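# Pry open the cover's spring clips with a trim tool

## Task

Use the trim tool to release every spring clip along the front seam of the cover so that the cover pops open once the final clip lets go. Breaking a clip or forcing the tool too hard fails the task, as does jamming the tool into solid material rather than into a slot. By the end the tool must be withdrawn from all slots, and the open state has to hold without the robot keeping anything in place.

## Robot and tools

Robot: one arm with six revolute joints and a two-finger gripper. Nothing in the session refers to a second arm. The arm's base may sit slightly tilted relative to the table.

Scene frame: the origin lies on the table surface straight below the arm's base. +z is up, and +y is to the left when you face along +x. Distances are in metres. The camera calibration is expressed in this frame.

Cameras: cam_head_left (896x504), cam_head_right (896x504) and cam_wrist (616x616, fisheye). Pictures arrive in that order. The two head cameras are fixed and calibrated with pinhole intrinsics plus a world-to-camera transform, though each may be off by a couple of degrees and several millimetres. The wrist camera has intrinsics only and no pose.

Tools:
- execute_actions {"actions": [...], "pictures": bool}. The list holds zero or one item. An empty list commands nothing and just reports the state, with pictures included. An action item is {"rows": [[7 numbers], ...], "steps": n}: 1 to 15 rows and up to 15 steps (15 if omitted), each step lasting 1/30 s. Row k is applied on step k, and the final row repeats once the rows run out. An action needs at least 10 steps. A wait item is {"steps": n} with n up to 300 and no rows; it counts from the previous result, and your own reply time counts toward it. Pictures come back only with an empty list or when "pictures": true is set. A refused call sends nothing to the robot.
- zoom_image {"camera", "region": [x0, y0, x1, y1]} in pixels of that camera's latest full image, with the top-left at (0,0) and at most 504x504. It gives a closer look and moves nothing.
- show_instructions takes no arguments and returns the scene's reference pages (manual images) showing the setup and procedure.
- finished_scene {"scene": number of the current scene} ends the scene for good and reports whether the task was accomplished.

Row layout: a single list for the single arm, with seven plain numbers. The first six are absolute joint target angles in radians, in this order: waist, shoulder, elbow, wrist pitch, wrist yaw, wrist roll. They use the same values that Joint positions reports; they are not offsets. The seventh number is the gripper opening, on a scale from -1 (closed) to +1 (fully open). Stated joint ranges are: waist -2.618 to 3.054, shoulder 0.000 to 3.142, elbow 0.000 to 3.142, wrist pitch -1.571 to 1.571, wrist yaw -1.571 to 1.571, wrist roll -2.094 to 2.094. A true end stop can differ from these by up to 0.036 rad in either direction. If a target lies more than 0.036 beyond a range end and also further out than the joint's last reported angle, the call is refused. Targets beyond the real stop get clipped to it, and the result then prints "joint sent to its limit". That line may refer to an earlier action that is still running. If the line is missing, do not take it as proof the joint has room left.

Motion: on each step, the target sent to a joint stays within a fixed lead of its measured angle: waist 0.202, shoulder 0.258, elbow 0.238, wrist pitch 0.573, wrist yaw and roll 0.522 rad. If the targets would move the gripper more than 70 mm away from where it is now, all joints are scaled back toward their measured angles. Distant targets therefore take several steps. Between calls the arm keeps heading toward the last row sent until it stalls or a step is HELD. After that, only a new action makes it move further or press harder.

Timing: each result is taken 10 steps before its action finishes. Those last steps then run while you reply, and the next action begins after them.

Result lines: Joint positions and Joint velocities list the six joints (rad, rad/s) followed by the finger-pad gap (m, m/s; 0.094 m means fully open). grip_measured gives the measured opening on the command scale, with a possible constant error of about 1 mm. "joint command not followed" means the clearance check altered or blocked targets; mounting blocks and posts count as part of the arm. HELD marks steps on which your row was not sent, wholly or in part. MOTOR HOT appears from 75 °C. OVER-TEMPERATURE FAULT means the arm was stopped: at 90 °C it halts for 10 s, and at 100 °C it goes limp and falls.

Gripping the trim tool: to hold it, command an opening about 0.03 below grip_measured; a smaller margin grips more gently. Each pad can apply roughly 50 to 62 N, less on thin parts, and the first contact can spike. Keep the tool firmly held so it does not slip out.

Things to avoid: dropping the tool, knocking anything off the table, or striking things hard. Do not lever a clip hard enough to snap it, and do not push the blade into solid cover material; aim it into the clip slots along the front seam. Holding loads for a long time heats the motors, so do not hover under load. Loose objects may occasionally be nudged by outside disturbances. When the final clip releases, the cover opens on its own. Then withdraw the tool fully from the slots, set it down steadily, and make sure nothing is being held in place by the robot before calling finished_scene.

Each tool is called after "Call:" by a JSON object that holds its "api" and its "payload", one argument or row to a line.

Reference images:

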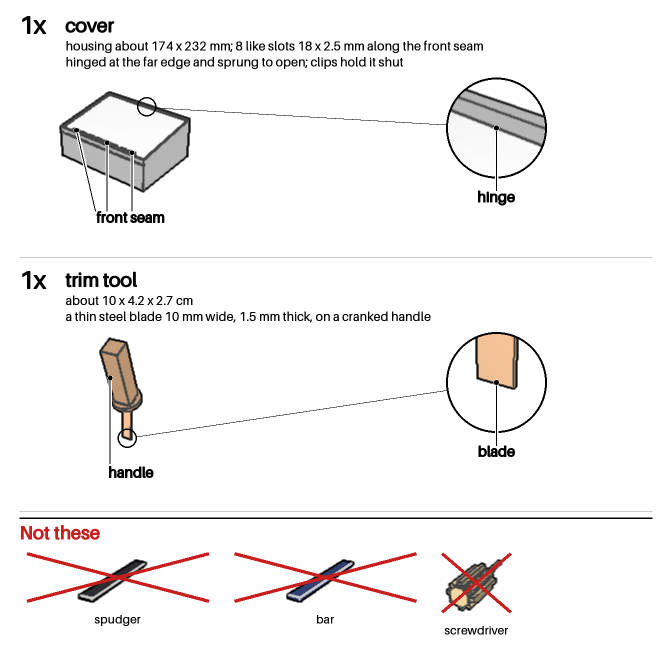

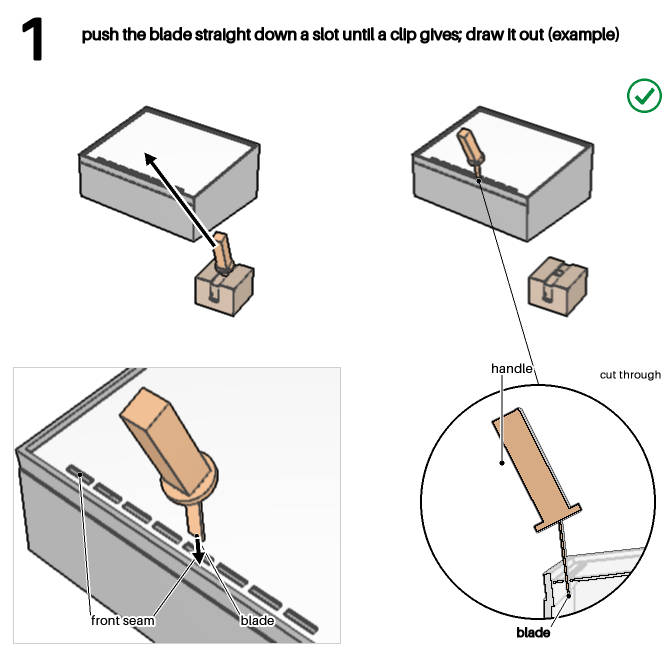

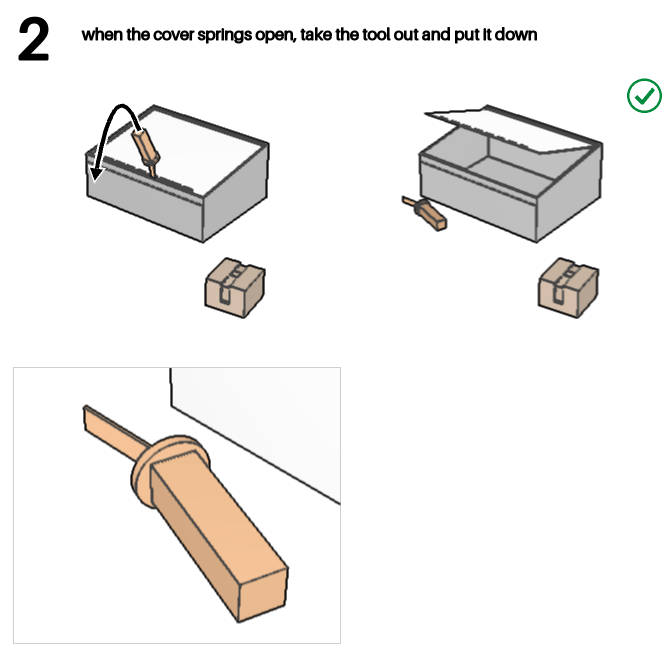

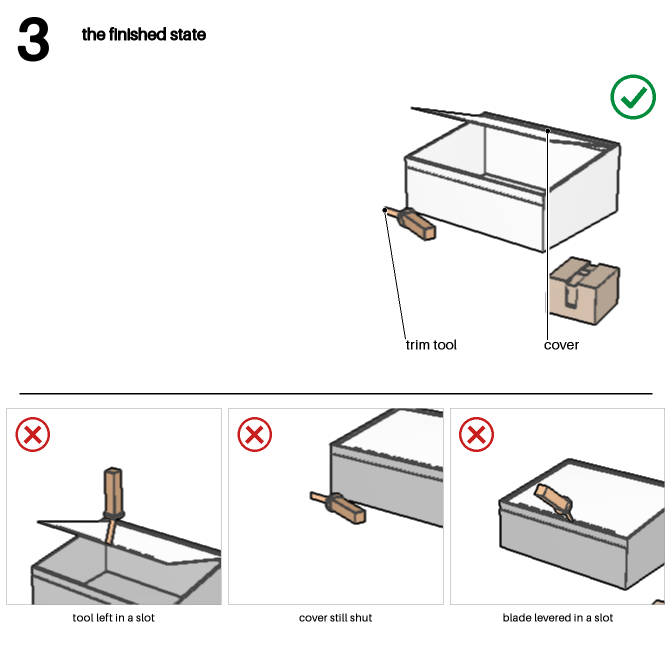

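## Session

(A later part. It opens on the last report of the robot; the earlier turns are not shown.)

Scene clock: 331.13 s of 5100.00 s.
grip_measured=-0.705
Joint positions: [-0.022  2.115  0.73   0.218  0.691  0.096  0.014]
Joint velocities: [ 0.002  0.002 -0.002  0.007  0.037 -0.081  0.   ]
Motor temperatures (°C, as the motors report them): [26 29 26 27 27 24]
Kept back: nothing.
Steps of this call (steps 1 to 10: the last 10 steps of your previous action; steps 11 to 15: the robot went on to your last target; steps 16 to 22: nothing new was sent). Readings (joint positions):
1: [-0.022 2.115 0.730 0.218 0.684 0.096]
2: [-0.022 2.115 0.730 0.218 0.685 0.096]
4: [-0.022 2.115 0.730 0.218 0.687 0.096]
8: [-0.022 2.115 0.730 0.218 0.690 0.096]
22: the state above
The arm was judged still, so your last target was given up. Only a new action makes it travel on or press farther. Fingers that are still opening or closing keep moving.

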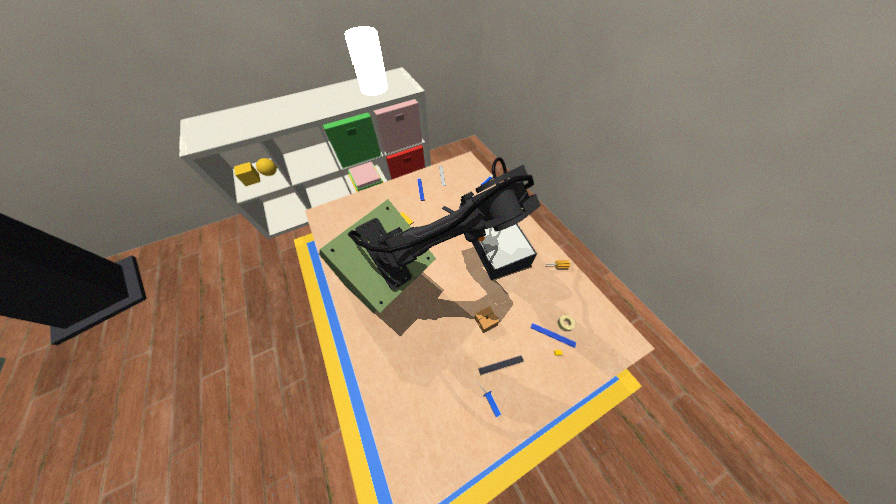

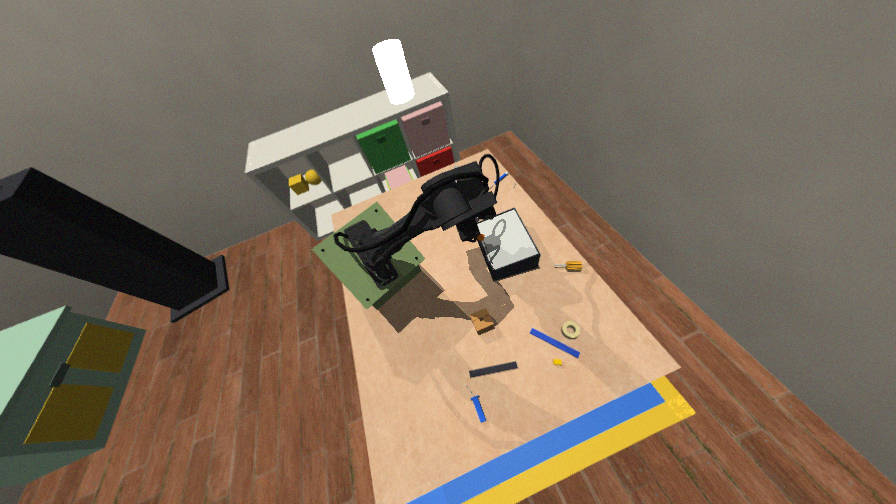

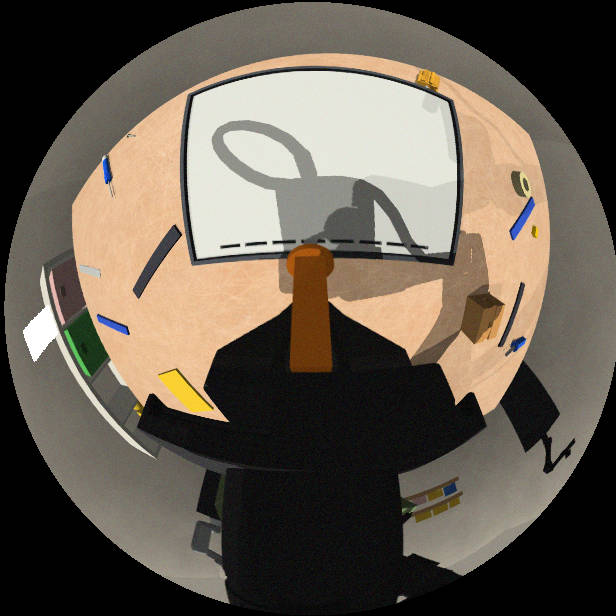

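Call:
{"api": "execute_actions", "payload": {
  "actions": [
    {"rows":[[-0.034,2.147,0.745,0.222,0.696,0.090,-0.75],[-0.036,2.149,0.745,0.225,0.696,0.090,-0.75],[-0.037,2.150,0.745,0.228,0.696,0.090,-0.75],[-0.038,2.152,0.745,0.231,0.696,0.090,-0.75],[-0.039,2.154,0.745,0.234,0.696,0.090,-0.75],[-0.040,2.156,0.745,0.237,0.696,0.090,-0.75],[-0.041,2.158,0.745,0.240,0.696,0.090,-0.75],[-0.041,2.160,0.745,0.243,0.696,0.090,-0.75],[-0.041,2.162,0.745,0.246,0.696,0.090,-0.75],[-0.041,2.163,0.745,0.248,0.696,0.090,-0.75]],"steps":12}
  ]
}}

Call:
{"api": "execute_actions", "payload": {
  "actions": [
    {"steps":22}
  ],
  "pictures": true
}}

Call:
{"api": "zoom_image", "payload": {
  "camera": "cam_wrist",
  "region": [285, 220, 335, 260]
}}

Scene clock: 332.03 s of 5100.00 s.
grip_measured=-0.705
Joint positions: [-0.024  2.12   0.73   0.219  0.691  0.096  0.014]
Joint velocities: [-0.061  0.095  0.017  0.007 -0.007 -0.051 -0.   ]
Motor temperatures (°C, as the motors report them): [26 29 26 27 27 24]
Steps of this call (steps 1 to 25: nothing new was sent; steps 26 to 27: the first 2 steps of this action). Readings (joint positions):
26: [-0.023 2.117 0.730 0.218 0.691 0.096]
27: the state above

Scene clock: 332.77 s of 5100.00 s.
grip_measured=-0.705
Joint positions: [-0.03   2.135  0.73   0.242  0.693  0.096  0.014]
Joint velocities: [ 0.002  0.002  0.007  0.007 -0.037 -0.081 -0.001]
Motor temperatures (°C, as the motors report them): [26 29 26 27 27 24]
Kept back: nothing.
Steps of this call (steps 1 to 10: the last 10 steps of your previous action; steps 11 to 22: the robot went on to your last target). Readings (joint positions):
1: [-0.026 2.124 0.730 0.221 0.691 0.096]
2: [-0.028 2.127 0.730 0.227 0.691 0.096]
4: [-0.030 2.130 0.730 0.234 0.691 0.096]
8: [-0.030 2.134 0.730 0.240 0.692 0.096]
22: the state above

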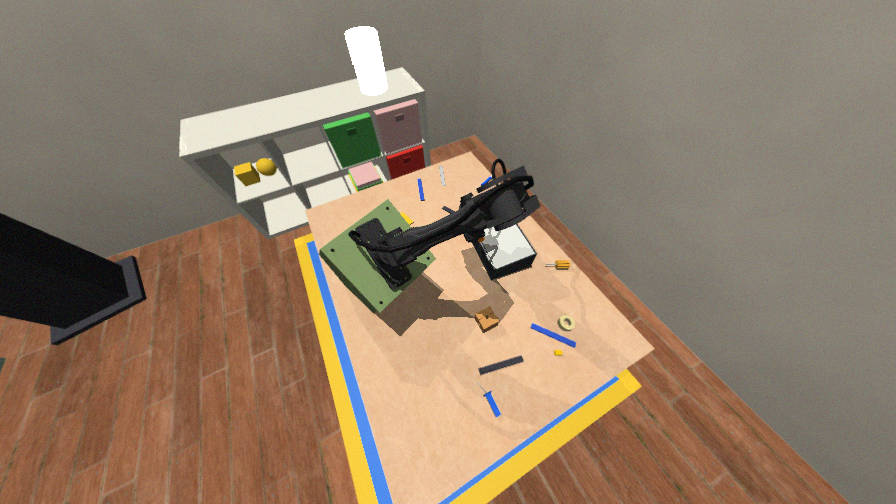

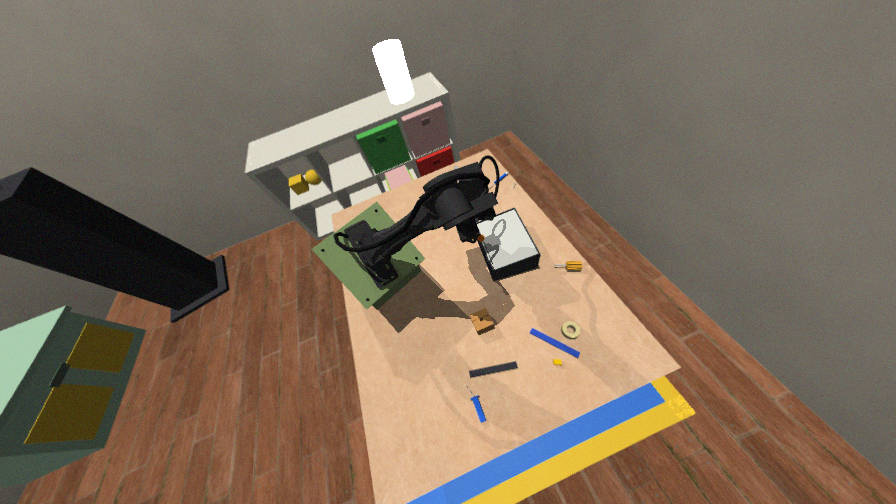

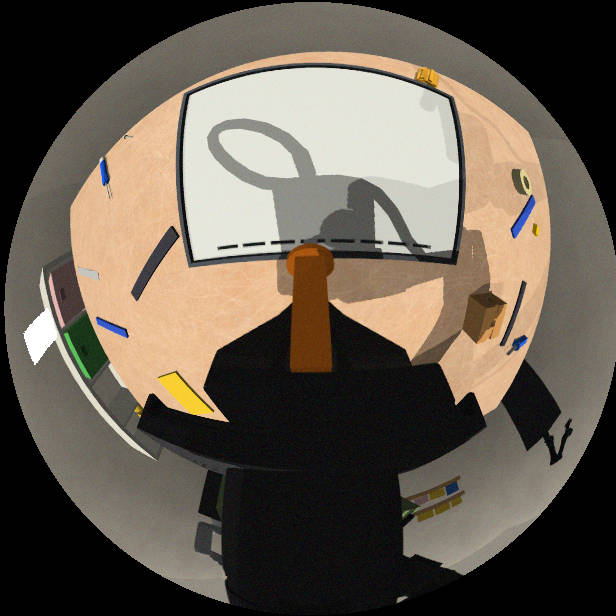

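Region (285, 220, 335, 260) of cam_wrist's 616x616 image, scaled by 10.080, with more detail than that image has; it fills the top 403 rows of this view, and the rest is white.

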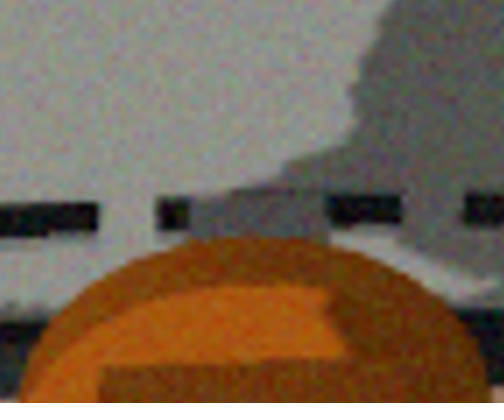

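Call:
{"api": "zoom_image", "payload": {
  "camera": "cam_wrist",
  "region": [295, 230, 330, 250]
}}

Region (295, 230, 330, 250) of cam_wrist's 616x616 image, scaled by 14.400, with more detail than that image has; it fills the top 288 rows of this view, and the rest is white.

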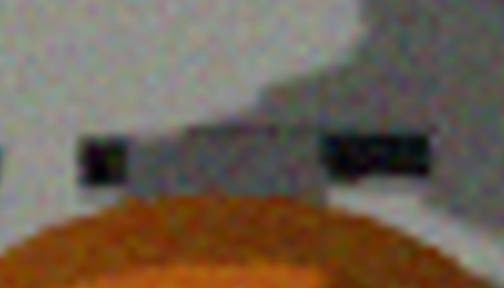

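Call:
{"api": "execute_actions", "payload": {
  "actions": [
    {"rows":[[-0.036,2.168,0.745,0.238,0.696,0.088,-0.75],[-0.036,2.170,0.745,0.238,0.696,0.086,-0.75],[-0.036,2.168,0.745,0.240,0.696,0.086,-0.75],[-0.036,2.166,0.745,0.242,0.696,0.086,-0.75]],"steps":12}
  ]
}}

Call:
{"api": "execute_actions", "payload": {
  "actions": [
    {"steps":22}
  ],
  "pictures": true
}}

Call:
{"api": "zoom_image", "payload": {
  "camera": "cam_wrist",
  "region": [285, 220, 335, 260]
}}

Scene clock: 337.70 s of 5100.00 s.
grip_measured=-0.705
Joint positions: [-0.03   2.135  0.73   0.242  0.693  0.096  0.014]
Joint velocities: [-0.002  0.002 -0.007 -0.007 -0.022 -0.081  0.001]
Motor temperatures (°C, as the motors report them): [26 29 26 27 27 24]
Steps of this call (steps 1 to 15: the robot went on to your last target; steps 16 to 90: nothing new was sent; then 1.87 s passed at rest; steps 91 to 92: the first 2 steps of this action). Readings (joint positions):
91: [-0.030 2.135 0.730 0.242 0.693 0.096]
92: the state above

Scene clock: 338.43 s of 5100.00 s.
grip_measured=-0.705
Joint positions: [-0.03   2.135  0.73   0.242  0.693  0.096  0.014]
Joint velocities: [ 0.002  0.007  0.002  0.022  0.022  0.007 -0.002]
Motor temperatures (°C, as the motors report them): [26 28 26 27 27 24]
Kept back: nothing.
Steps of this call (steps 1 to 10: the last 10 steps of your previous action; steps 11 to 15: the robot went on to your last target; steps 16 to 22: nothing new was sent). Readings (joint positions):
1: [-0.030 2.135 0.730 0.242 0.693 0.096]
2: [-0.030 2.135 0.730 0.242 0.693 0.096]
4: [-0.030 2.135 0.730 0.242 0.693 0.096]
8: [-0.030 2.135 0.730 0.242 0.693 0.096]
22: the state above
The arm was judged still, so your last target was given up. Only a new action makes it travel on or press farther. Fingers that are still opening or closing keep moving.

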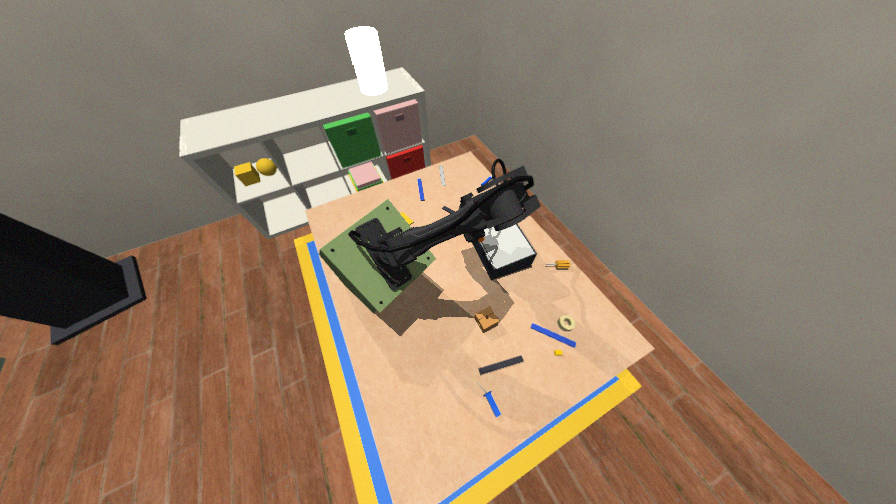

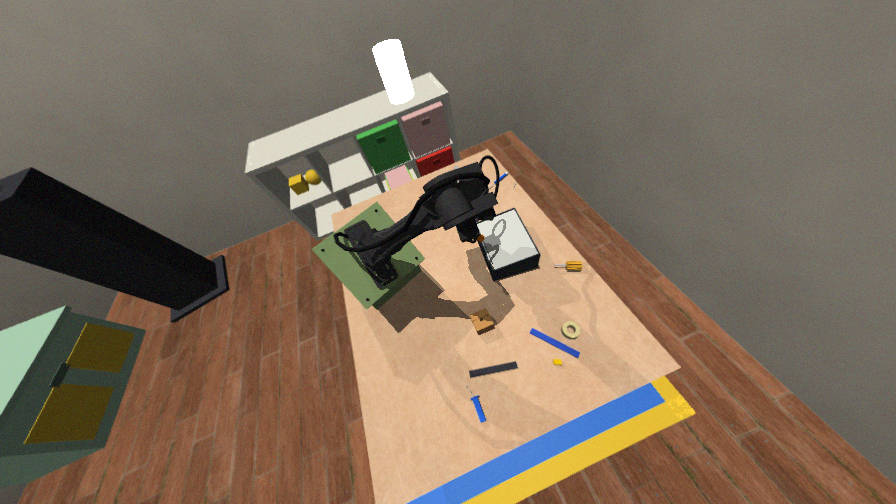

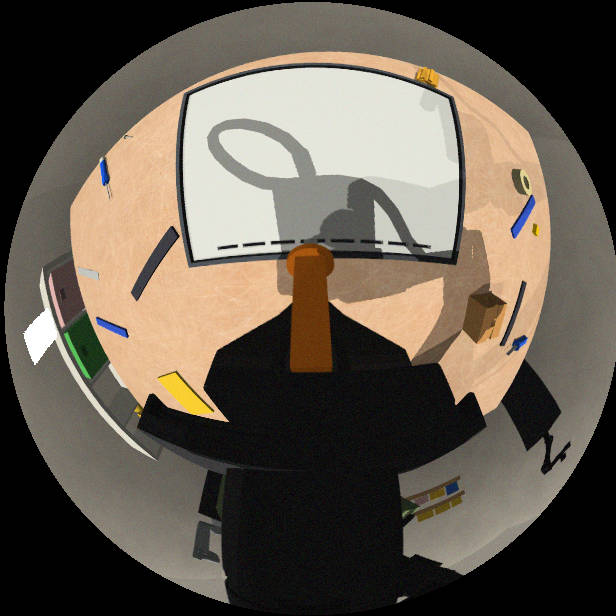

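Region (285, 220, 335, 260) of cam_wrist's 616x616 image, scaled by 10.080, with more detail than that image has; it fills the top 403 rows of this view, and the rest is white.

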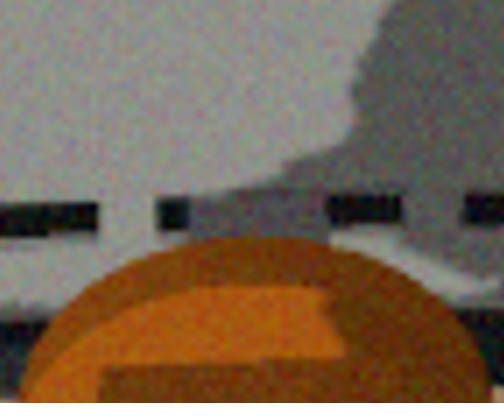

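Call:
{"api": "execute_actions", "payload": {
  "actions": [
    {"rows":[[-0.030,2.115,0.745,0.215,0.693,0.096,-0.75],[-0.030,2.112,0.745,0.212,0.693,0.096,-0.75],[-0.030,2.109,0.745,0.209,0.693,0.096,-0.75],[-0.030,2.106,0.745,0.206,0.693,0.096,-0.75],[-0.030,2.103,0.745,0.203,0.693,0.096,-0.75],[-0.030,2.100,0.745,0.200,0.693,0.096,-0.75],[-0.030,2.098,0.745,0.197,0.693,0.096,-0.75]],"steps":12}
  ]
}}

Call:
{"api": "execute_actions", "payload": {
  "actions": [
    {"steps":24}
  ],
  "pictures": true
}}

Call:
{"api": "zoom_image", "payload": {
  "camera": "cam_wrist",
  "region": [285, 220, 335, 260]
}}

Scene clock: 339.23 s of 5100.00 s.
grip_measured=-0.705
Joint positions: [-0.03   2.132  0.73   0.24   0.692  0.096  0.014]
Joint velocities: [ 0.012 -0.066  0.002 -0.081 -0.066  0.007 -0.001]
Motor temperatures (°C, as the motors report them): [26 28 26 27 27 24]
Steps of this call (steps 1 to 22: nothing new was sent; steps 23 to 24: the first 2 steps of this action). Readings (joint positions):
23: [-0.030 2.134 0.730 0.241 0.693 0.096]
24: the state above

Scene clock: 340.03 s of 5100.00 s.
grip_measured=-0.705
Joint positions: [-0.03   2.114  0.73   0.215  0.692  0.096  0.014]
Joint velocities: [ 0.002  0.002 -0.002 -0.051  0.051 -0.007 -0.   ]
Motor temperatures (°C, as the motors report them): [26 29 26 27 27 24]
Kept back: nothing.
Steps of this call (steps 1 to 10: the last 10 steps of your previous action; steps 11 to 24: the robot went on to your last target). Readings (joint positions):
1: [-0.030 2.129 0.730 0.238 0.692 0.096]
2: [-0.030 2.127 0.730 0.234 0.692 0.096]
4: [-0.030 2.122 0.730 0.228 0.692 0.096]
8: [-0.030 2.114 0.730 0.219 0.692 0.096]
24: the state above

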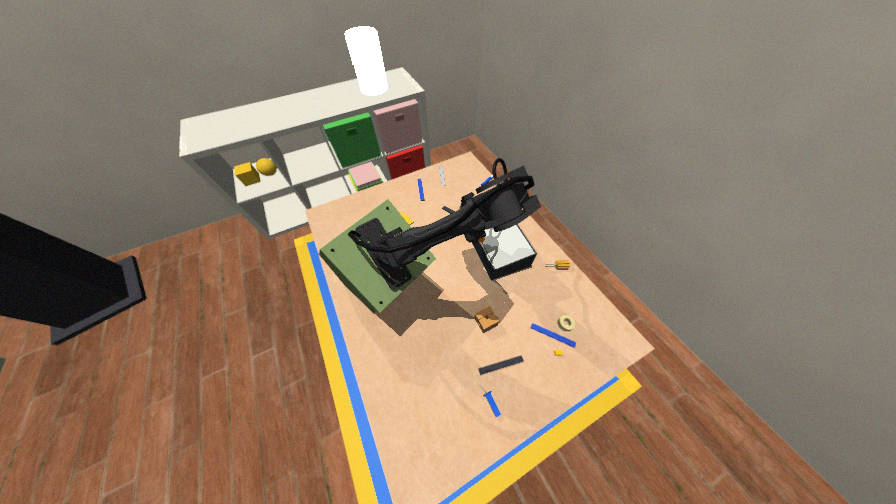

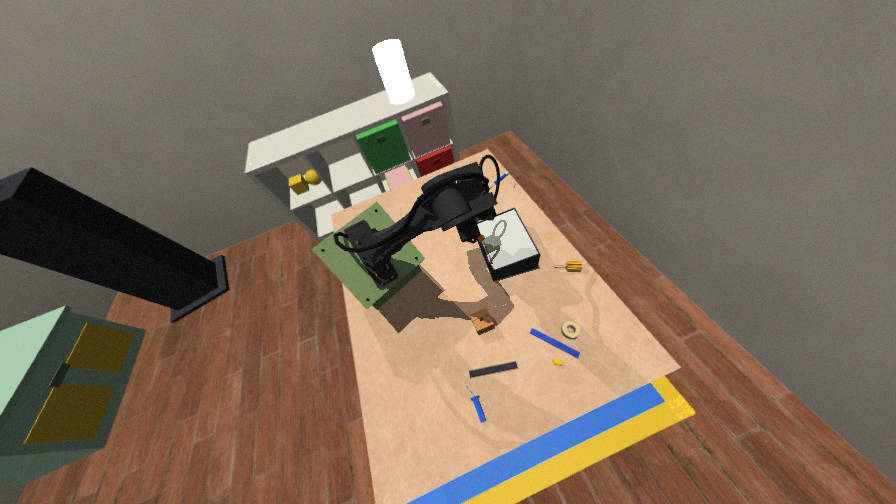

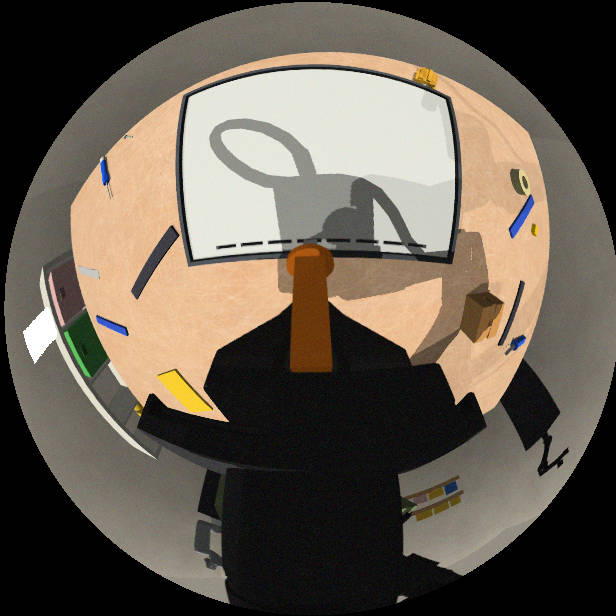

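Region (285, 220, 335, 260) of cam_wrist's 616x616 image, scaled by 10.080, with more detail than that image has; it fills the top 403 rows of this view, and the rest is white.

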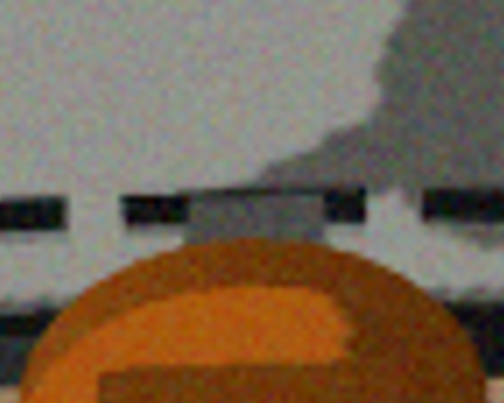

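Call:
{"api": "execute_actions", "payload": {
  "actions": [
    {"rows":[[-0.030,2.100,0.745,0.205,0.693,0.084,-0.75],[-0.030,2.100,0.745,0.205,0.693,0.076,-0.75],[-0.030,2.100,0.745,0.205,0.693,0.068,-0.75],[-0.030,2.100,0.745,0.205,0.693,0.062,-0.75]],"steps":12}
  ]
}}

Call:
{"api": "execute_actions", "payload": {
  "actions": [
    {"steps":22}
  ],
  "pictures": true
}}

Call:
{"api": "zoom_image", "payload": {
  "camera": "cam_wrist",
  "region": [285, 220, 335, 260]
}}

Scene clock: 340.90 s of 5100.00 s.
grip_measured=-0.705
Joint positions: [-0.03   2.114  0.73   0.215  0.692  0.094  0.014]
Joint velocities: [ 0.007 -0.007 -0.012  0.051 -0.051 -0.125 -0.001]
Motor temperatures (°C, as the motors report them): [26 29 26 27 27 24]
Steps of this call (steps 1 to 15: the robot went on to your last target; steps 16 to 24: nothing new was sent; steps 25 to 26: the first 2 steps of this action). Readings (joint positions):
25: [-0.030 2.114 0.730 0.215 0.692 0.096]
26: the state above

Scene clock: 341.63 s of 5100.00 s.
grip_measured=-0.705
Joint positions: [-0.03   2.114  0.73   0.215  0.692  0.072  0.014]
Joint velocities: [-0.002  0.012 -0.007 -0.037  0.037 -0.007 -0.001]
Motor temperatures (°C, as the motors report them): [26 29 26 27 27 24]
Kept back: nothing.
Steps of this call (steps 1 to 10: the last 10 steps of your previous action; steps 11 to 22: the robot went on to your last target). Readings (joint positions):
1: [-0.030 2.114 0.730 0.215 0.692 0.091]
2: [-0.030 2.114 0.730 0.215 0.692 0.087]
4: [-0.030 2.114 0.730 0.215 0.692 0.082]
8: [-0.030 2.114 0.730 0.215 0.692 0.076]
22: the state above

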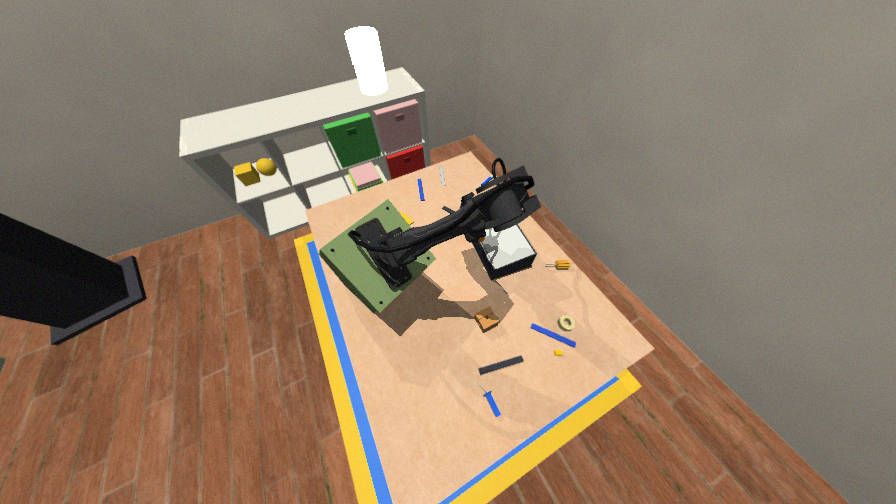

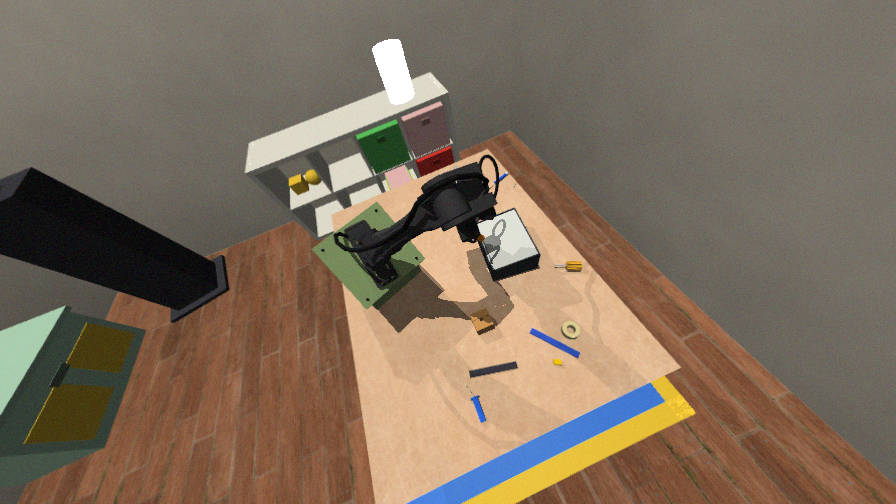

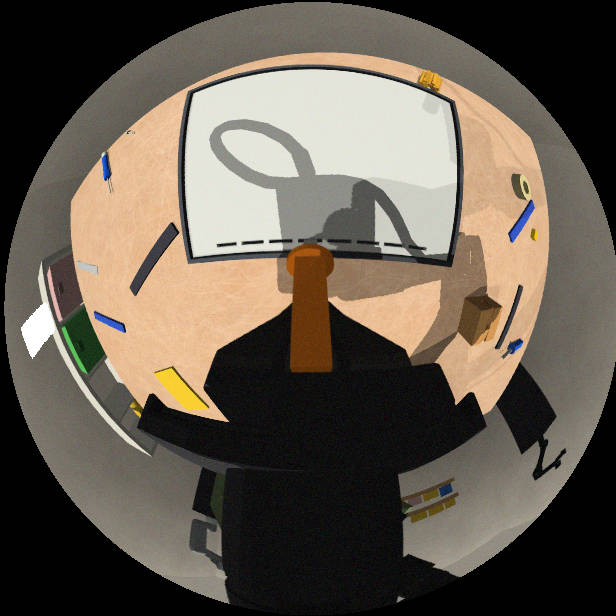

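Region (285, 220, 335, 260) of cam_wrist's 616x616 image, scaled by 10.080, with more detail than that image has; it fills the top 403 rows of this view, and the rest is white.

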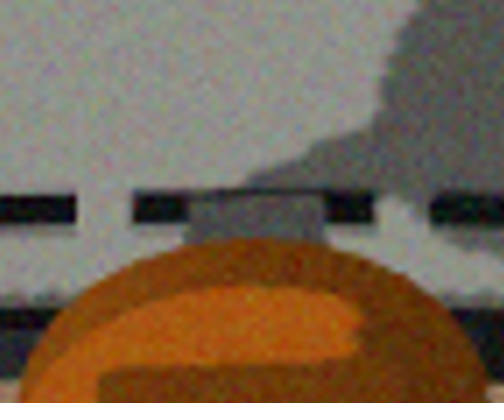

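Call:
{"api": "execute_actions", "payload": {
  "actions": [
    {"rows":[[-0.040,2.144,0.745,0.227,0.696,0.066,-0.75],[-0.041,2.146,0.745,0.230,0.696,0.066,-0.75],[-0.042,2.148,0.745,0.233,0.696,0.066,-0.75],[-0.042,2.150,0.745,0.236,0.696,0.066,-0.75],[-0.043,2.152,0.745,0.240,0.696,0.066,-0.75],[-0.043,2.154,0.745,0.243,0.696,0.066,-0.75],[-0.044,2.156,0.745,0.246,0.696,0.066,-0.75],[-0.044,2.158,0.745,0.249,0.696,0.066,-0.75],[-0.044,2.160,0.745,0.251,0.696,0.066,-0.75]],"steps":12}
  ]
}}

Call:
{"api": "execute_actions", "payload": {
  "actions": [
    {"steps":22}
  ],
  "pictures": true
}}

Call:
{"api": "zoom_image", "payload": {
  "camera": "cam_wrist",
  "region": [285, 220, 335, 260]
}}

Scene clock: 343.33 s of 5100.00 s.
grip_measured=-0.705
Joint positions: [-0.031  2.118  0.73   0.218  0.692  0.072  0.014]
Joint velocities: [-0.022  0.095  0.002  0.066 -0.007 -0.051 -0.   ]
Motor temperatures (°C, as the motors report them): [26 29 26 27 27 24]
Steps of this call (steps 1 to 15: the robot went on to your last target; steps 16 to 49: nothing new was sent; steps 50 to 51: the first 2 steps of this action). Readings (joint positions):
50: [-0.030 2.115 0.730 0.216 0.692 0.072]
51: the state above

Scene clock: 344.07 s of 5100.00 s.
grip_measured=-0.705
Joint positions: [-0.034  2.131  0.73   0.241  0.695  0.072  0.014]
Joint velocities: [ 0.012 -0.007  0.007 -0.037 -0.007  0.007 -0.002]
Motor temperatures (°C, as the motors report them): [26 29 26 27 27 24]
Kept back: nothing.
Steps of this call (steps 1 to 10: the last 10 steps of your previous action; steps 11 to 22: the robot went on to your last target). Readings (joint positions):
1: [-0.032 2.121 0.730 0.222 0.692 0.072]
2: [-0.033 2.124 0.730 0.227 0.692 0.072]
4: [-0.034 2.127 0.730 0.233 0.693 0.072]
8: [-0.034 2.131 0.730 0.239 0.694 0.072]
22: the state above

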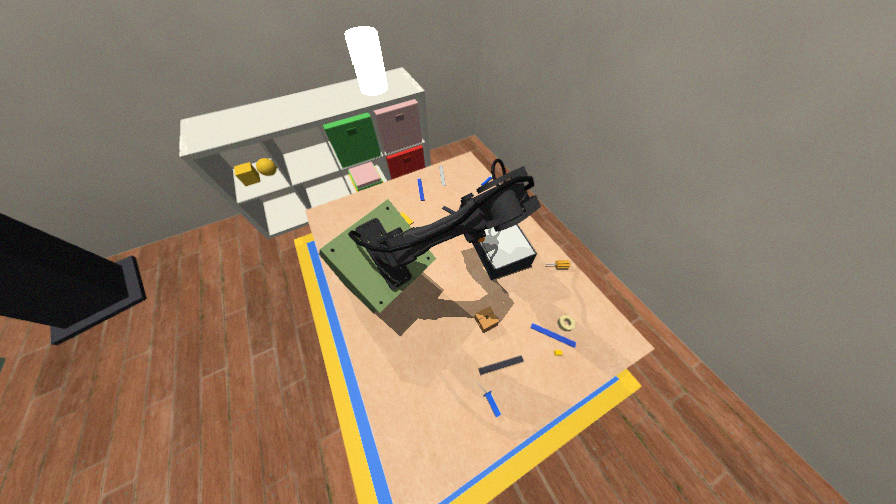

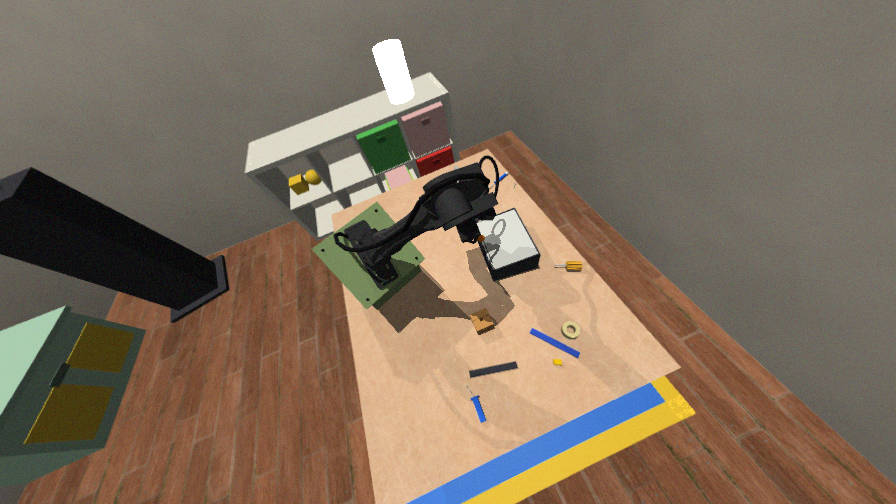

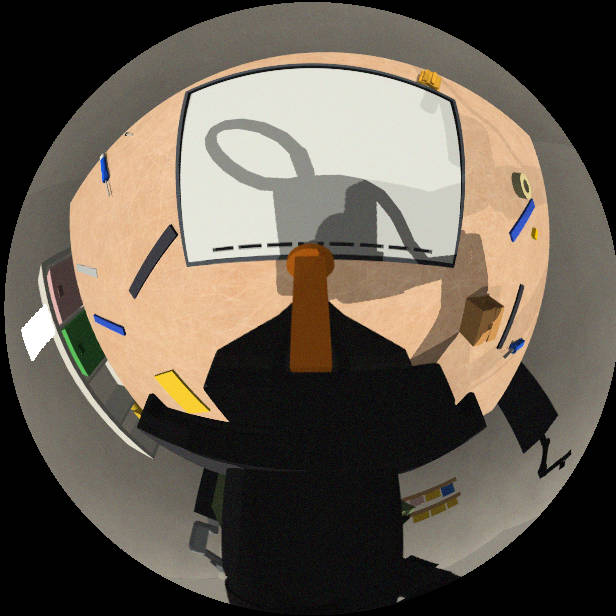

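Region (285, 220, 335, 260) of cam_wrist's 616x616 image, scaled by 10.080, with more detail than that image has; it fills the top 403 rows of this view, and the rest is white.

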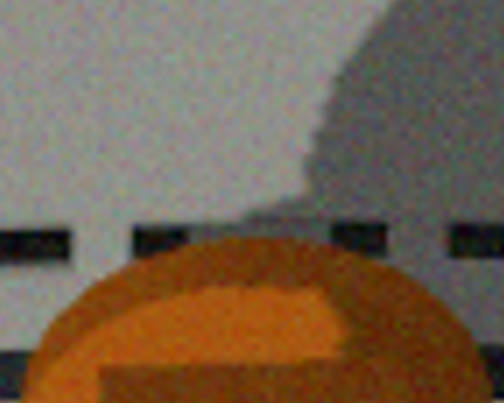

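Call:
{"api": "execute_actions", "payload": {
  "actions": [
    {"rows":[[-0.042,2.162,0.745,0.244,0.696,0.066,-0.75],[-0.042,2.164,0.745,0.246,0.696,0.066,-0.75],[-0.043,2.166,0.745,0.248,0.696,0.066,-0.75],[-0.043,2.168,0.745,0.251,0.696,0.066,-0.75],[-0.044,2.170,0.745,0.254,0.696,0.066,-0.75],[-0.044,2.172,0.745,0.257,0.696,0.066,-0.75],[-0.044,2.174,0.745,0.260,0.696,0.066,-0.75],[-0.044,2.175,0.745,0.262,0.696,0.066,-0.75]],"steps":12}
  ]
}}

Call:
{"api": "execute_actions", "payload": {
  "actions": [
    {"steps":22}
  ],
  "pictures": true
}}

Call:
{"api": "zoom_image", "payload": {
  "camera": "cam_wrist",
  "region": [285, 220, 335, 260]
}}

Scene clock: 347.93 s of 5100.00 s.
grip_measured=-0.705
Joint positions: [-0.034  2.131  0.73   0.241  0.695  0.072  0.014]
Joint velocities: [ 0.007 -0.022  0.027 -0.007  0.007 -0.007  0.   ]
Motor temperatures (°C, as the motors report them): [26 29 26 27 27 24]
Steps of this call (steps 1 to 15: the robot went on to your last target; steps 16 to 90: nothing new was sent; then 0.80 s passed at rest; steps 91 to 92: the first 2 steps of this action). Readings (joint positions):
91: [-0.034 2.131 0.730 0.241 0.695 0.072]
92: the state above

Scene clock: 348.67 s of 5100.00 s.
grip_measured=-0.705
Joint positions: [-0.034  2.137  0.73   0.248  0.698  0.072  0.014]
Joint velocities: [-0.012 -0.012 -0.027 -0.022 -0.037 -0.095 -0.001]
Motor temperatures (°C, as the motors report them): [26 29 26 27 27 24]
Kept back: nothing.
Steps of this call (steps 1 to 10: the last 10 steps of your previous action; steps 11 to 15: the robot went on to your last target; steps 16 to 22: nothing new was sent). Readings (joint positions):
1: [-0.034 2.131 0.730 0.241 0.695 0.072]
2: [-0.034 2.131 0.730 0.241 0.695 0.072]
4: [-0.034 2.132 0.730 0.242 0.695 0.072]
8: [-0.034 2.137 0.730 0.247 0.698 0.072]
22: the state above
The arm was judged still, so your last target was given up. Only a new action makes it travel on or press farther. Fingers that are still opening or closing keep moving.

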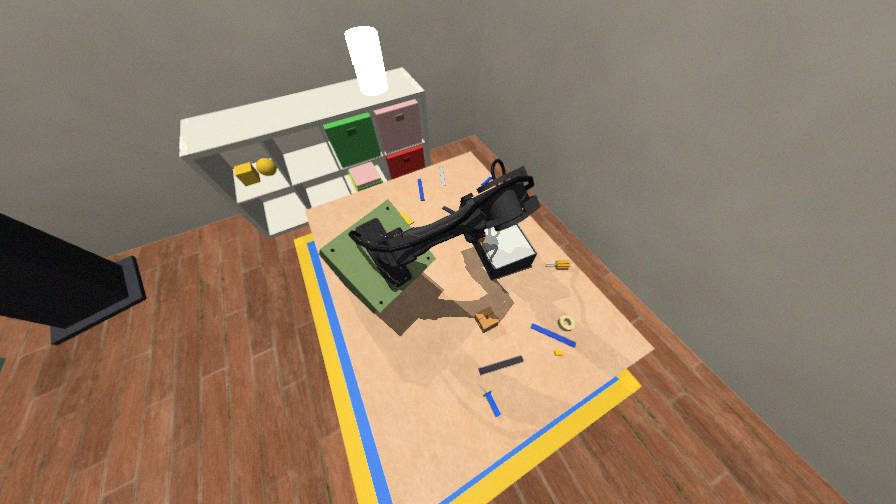

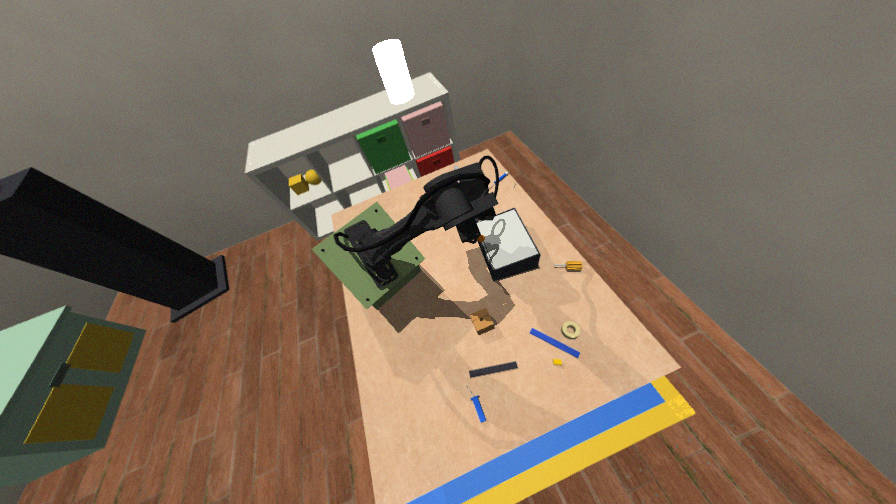

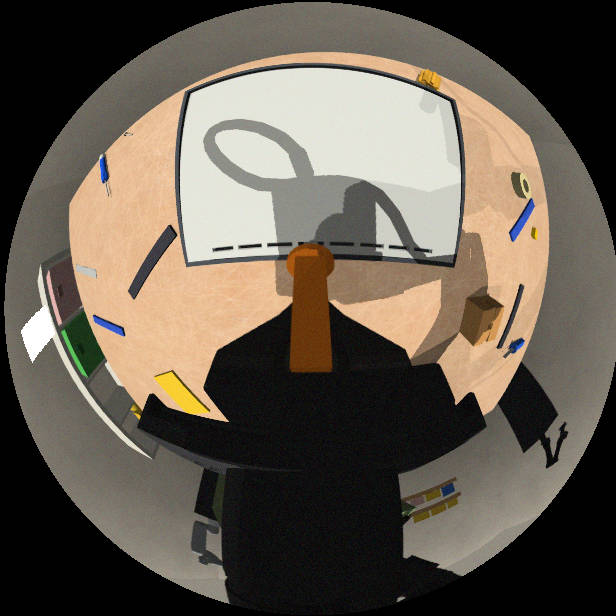

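Region (285, 220, 335, 260) of cam_wrist's 616x616 image, scaled by 10.080, with more detail than that image has; it fills the top 403 rows of this view, and the rest is white.

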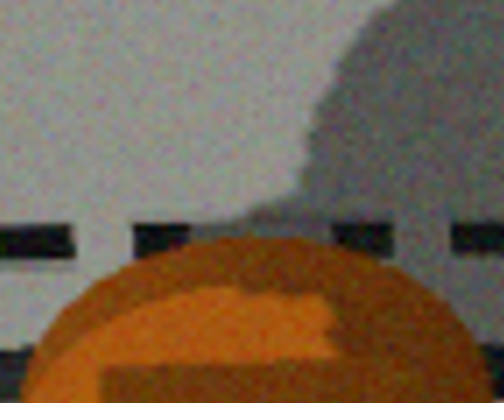

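Call:
{"api": "execute_actions", "payload": {
  "actions": [
    {"rows":[[-0.044,2.170,0.745,0.252,0.698,0.066,-0.75],[-0.044,2.172,0.745,0.253,0.698,0.066,-0.75],[-0.044,2.174,0.745,0.254,0.698,0.066,-0.75],[-0.044,2.176,0.745,0.255,0.698,0.066,-0.75],[-0.044,2.178,0.745,0.256,0.698,0.066,-0.75],[-0.044,2.180,0.745,0.257,0.698,0.066,-0.75],[-0.044,2.181,0.745,0.258,0.698,0.066,-0.75],[-0.044,2.182,0.745,0.259,0.698,0.066,-0.75]],"steps":12}
  ]
}}

Call:
{"api": "execute_actions", "payload": {
  "actions": [
    {"steps":18}
  ]
}}

Scene clock: 349.43 s of 5100.00 s.
grip_measured=-0.705
Joint positions: [-0.034  2.137  0.73   0.248  0.698  0.072  0.014]
Joint velocities: [-0.007 -0.002 -0.012 -0.066  0.037  0.051  0.   ]
Motor temperatures (°C, as the motors report them): [26 29 26 27 27 24]
Steps of this call (steps 1 to 21: nothing new was sent; steps 22 to 23: the first 2 steps of this action). Readings (joint positions):
22: [-0.034 2.137 0.730 0.248 0.698 0.072]
23: the state above

Scene clock: 350.03 s of 5100.00 s.
grip_measured=-0.705
Joint positions: [-0.034  2.137  0.73   0.248  0.698  0.072  0.014]
Joint velocities: [ 0.002 -0.012 -0.012  0.007 -0.022  0.051 -0.001]
Motor temperatures (°C, as the motors report them): [26 29 26 27 27 24]
Kept back: nothing.
Steps of this call (steps 1 to 10: the last 10 steps of your previous action; steps 11 to 15: the robot went on to your last target; steps 16 to 18: nothing new was sent). Readings (joint positions):
1: [-0.034 2.137 0.730 0.248 0.698 0.072]
2: [-0.034 2.137 0.730 0.248 0.698 0.072]
4: [-0.034 2.137 0.730 0.248 0.698 0.072]
8: [-0.034 2.137 0.730 0.248 0.698 0.072]
18: the state above
The arm was judged still, so your last target was given up. Only a new action makes it travel on or press farther. Fingers that are still opening or closing keep moving.

Call:
{"api": "execute_actions", "payload": {
  "actions": [
    {"rows":[[-0.020,2.117,0.730,0.220,0.698,0.078,-0.75],[-0.019,2.114,0.730,0.215,0.698,0.079,-0.75],[-0.018,2.110,0.730,0.210,0.698,0.080,-0.75],[-0.017,2.107,0.730,0.205,0.698,0.081,-0.75],[-0.016,2.103,0.730,0.200,0.698,0.082,-0.75],[-0.015,2.100,0.730,0.195,0.698,0.083,-0.75],[-0.014,2.096,0.730,0.190,0.698,0.084,-0.75],[-0.013,2.093,0.730,0.185,0.698,0.085,-0.75],[-0.012,2.089,0.730,0.180,0.698,0.086,-0.75],[-0.011,2.086,0.730,0.175,0.698,0.087,-0.75],[-0.010,2.082,0.730,0.170,0.698,0.088,-0.75],[-0.009,2.079,0.730,0.166,0.698,0.089,-0.75],[-0.008,2.077,0.730,0.163,0.698,0.090,-0.75]],"steps":15}
  ]
}}

Call:
{"api": "execute_actions", "payload": {
  "actions": [
    {"steps":16}
  ]
}}

Scene clock: 353.10 s of 5100.00 s.
grip_measured=-0.705
Joint positions: [-0.03   2.121  0.73   0.232  0.698  0.072  0.014]
Joint velocities: [ 0.012 -0.105  0.002 -0.154 -0.022 -0.051 -0.001]
Motor temperatures (°C, as the motors report them): [26 28 26 27 27 24]
Steps of this call (steps 1 to 87: nothing new was sent; steps 88 to 92: the first 5 steps of this action). Readings (joint positions):
88: [-0.032 2.135 0.730 0.246 0.698 0.072]
89: [-0.031 2.131 0.730 0.243 0.698 0.072]
91: [-0.030 2.124 0.730 0.235 0.698 0.072]
92: the state above

Scene clock: 353.63 s of 5100.00 s.
grip_measured=-0.705
Joint positions: [-0.026  2.089  0.73   0.206  0.698  0.08   0.014]
Joint velocities: [ 0.002  0.002 -0.022  0.007  0.051 -0.022 -0.   ]
Motor temperatures (°C, as the motors report them): [26 29 26 27 27 24]
Kept back: nothing.
Steps of this call (steps 1 to 10: the last 10 steps of your previous action; steps 11 to 16: the robot went on to your last target). Readings (joint positions):
1: [-0.029 2.118 0.730 0.228 0.698 0.073]
2: [-0.029 2.115 0.730 0.228 0.698 0.073]
4: [-0.029 2.105 0.730 0.227 0.698 0.074]
8: [-0.028 2.094 0.730 0.213 0.698 0.077]
16: the state above


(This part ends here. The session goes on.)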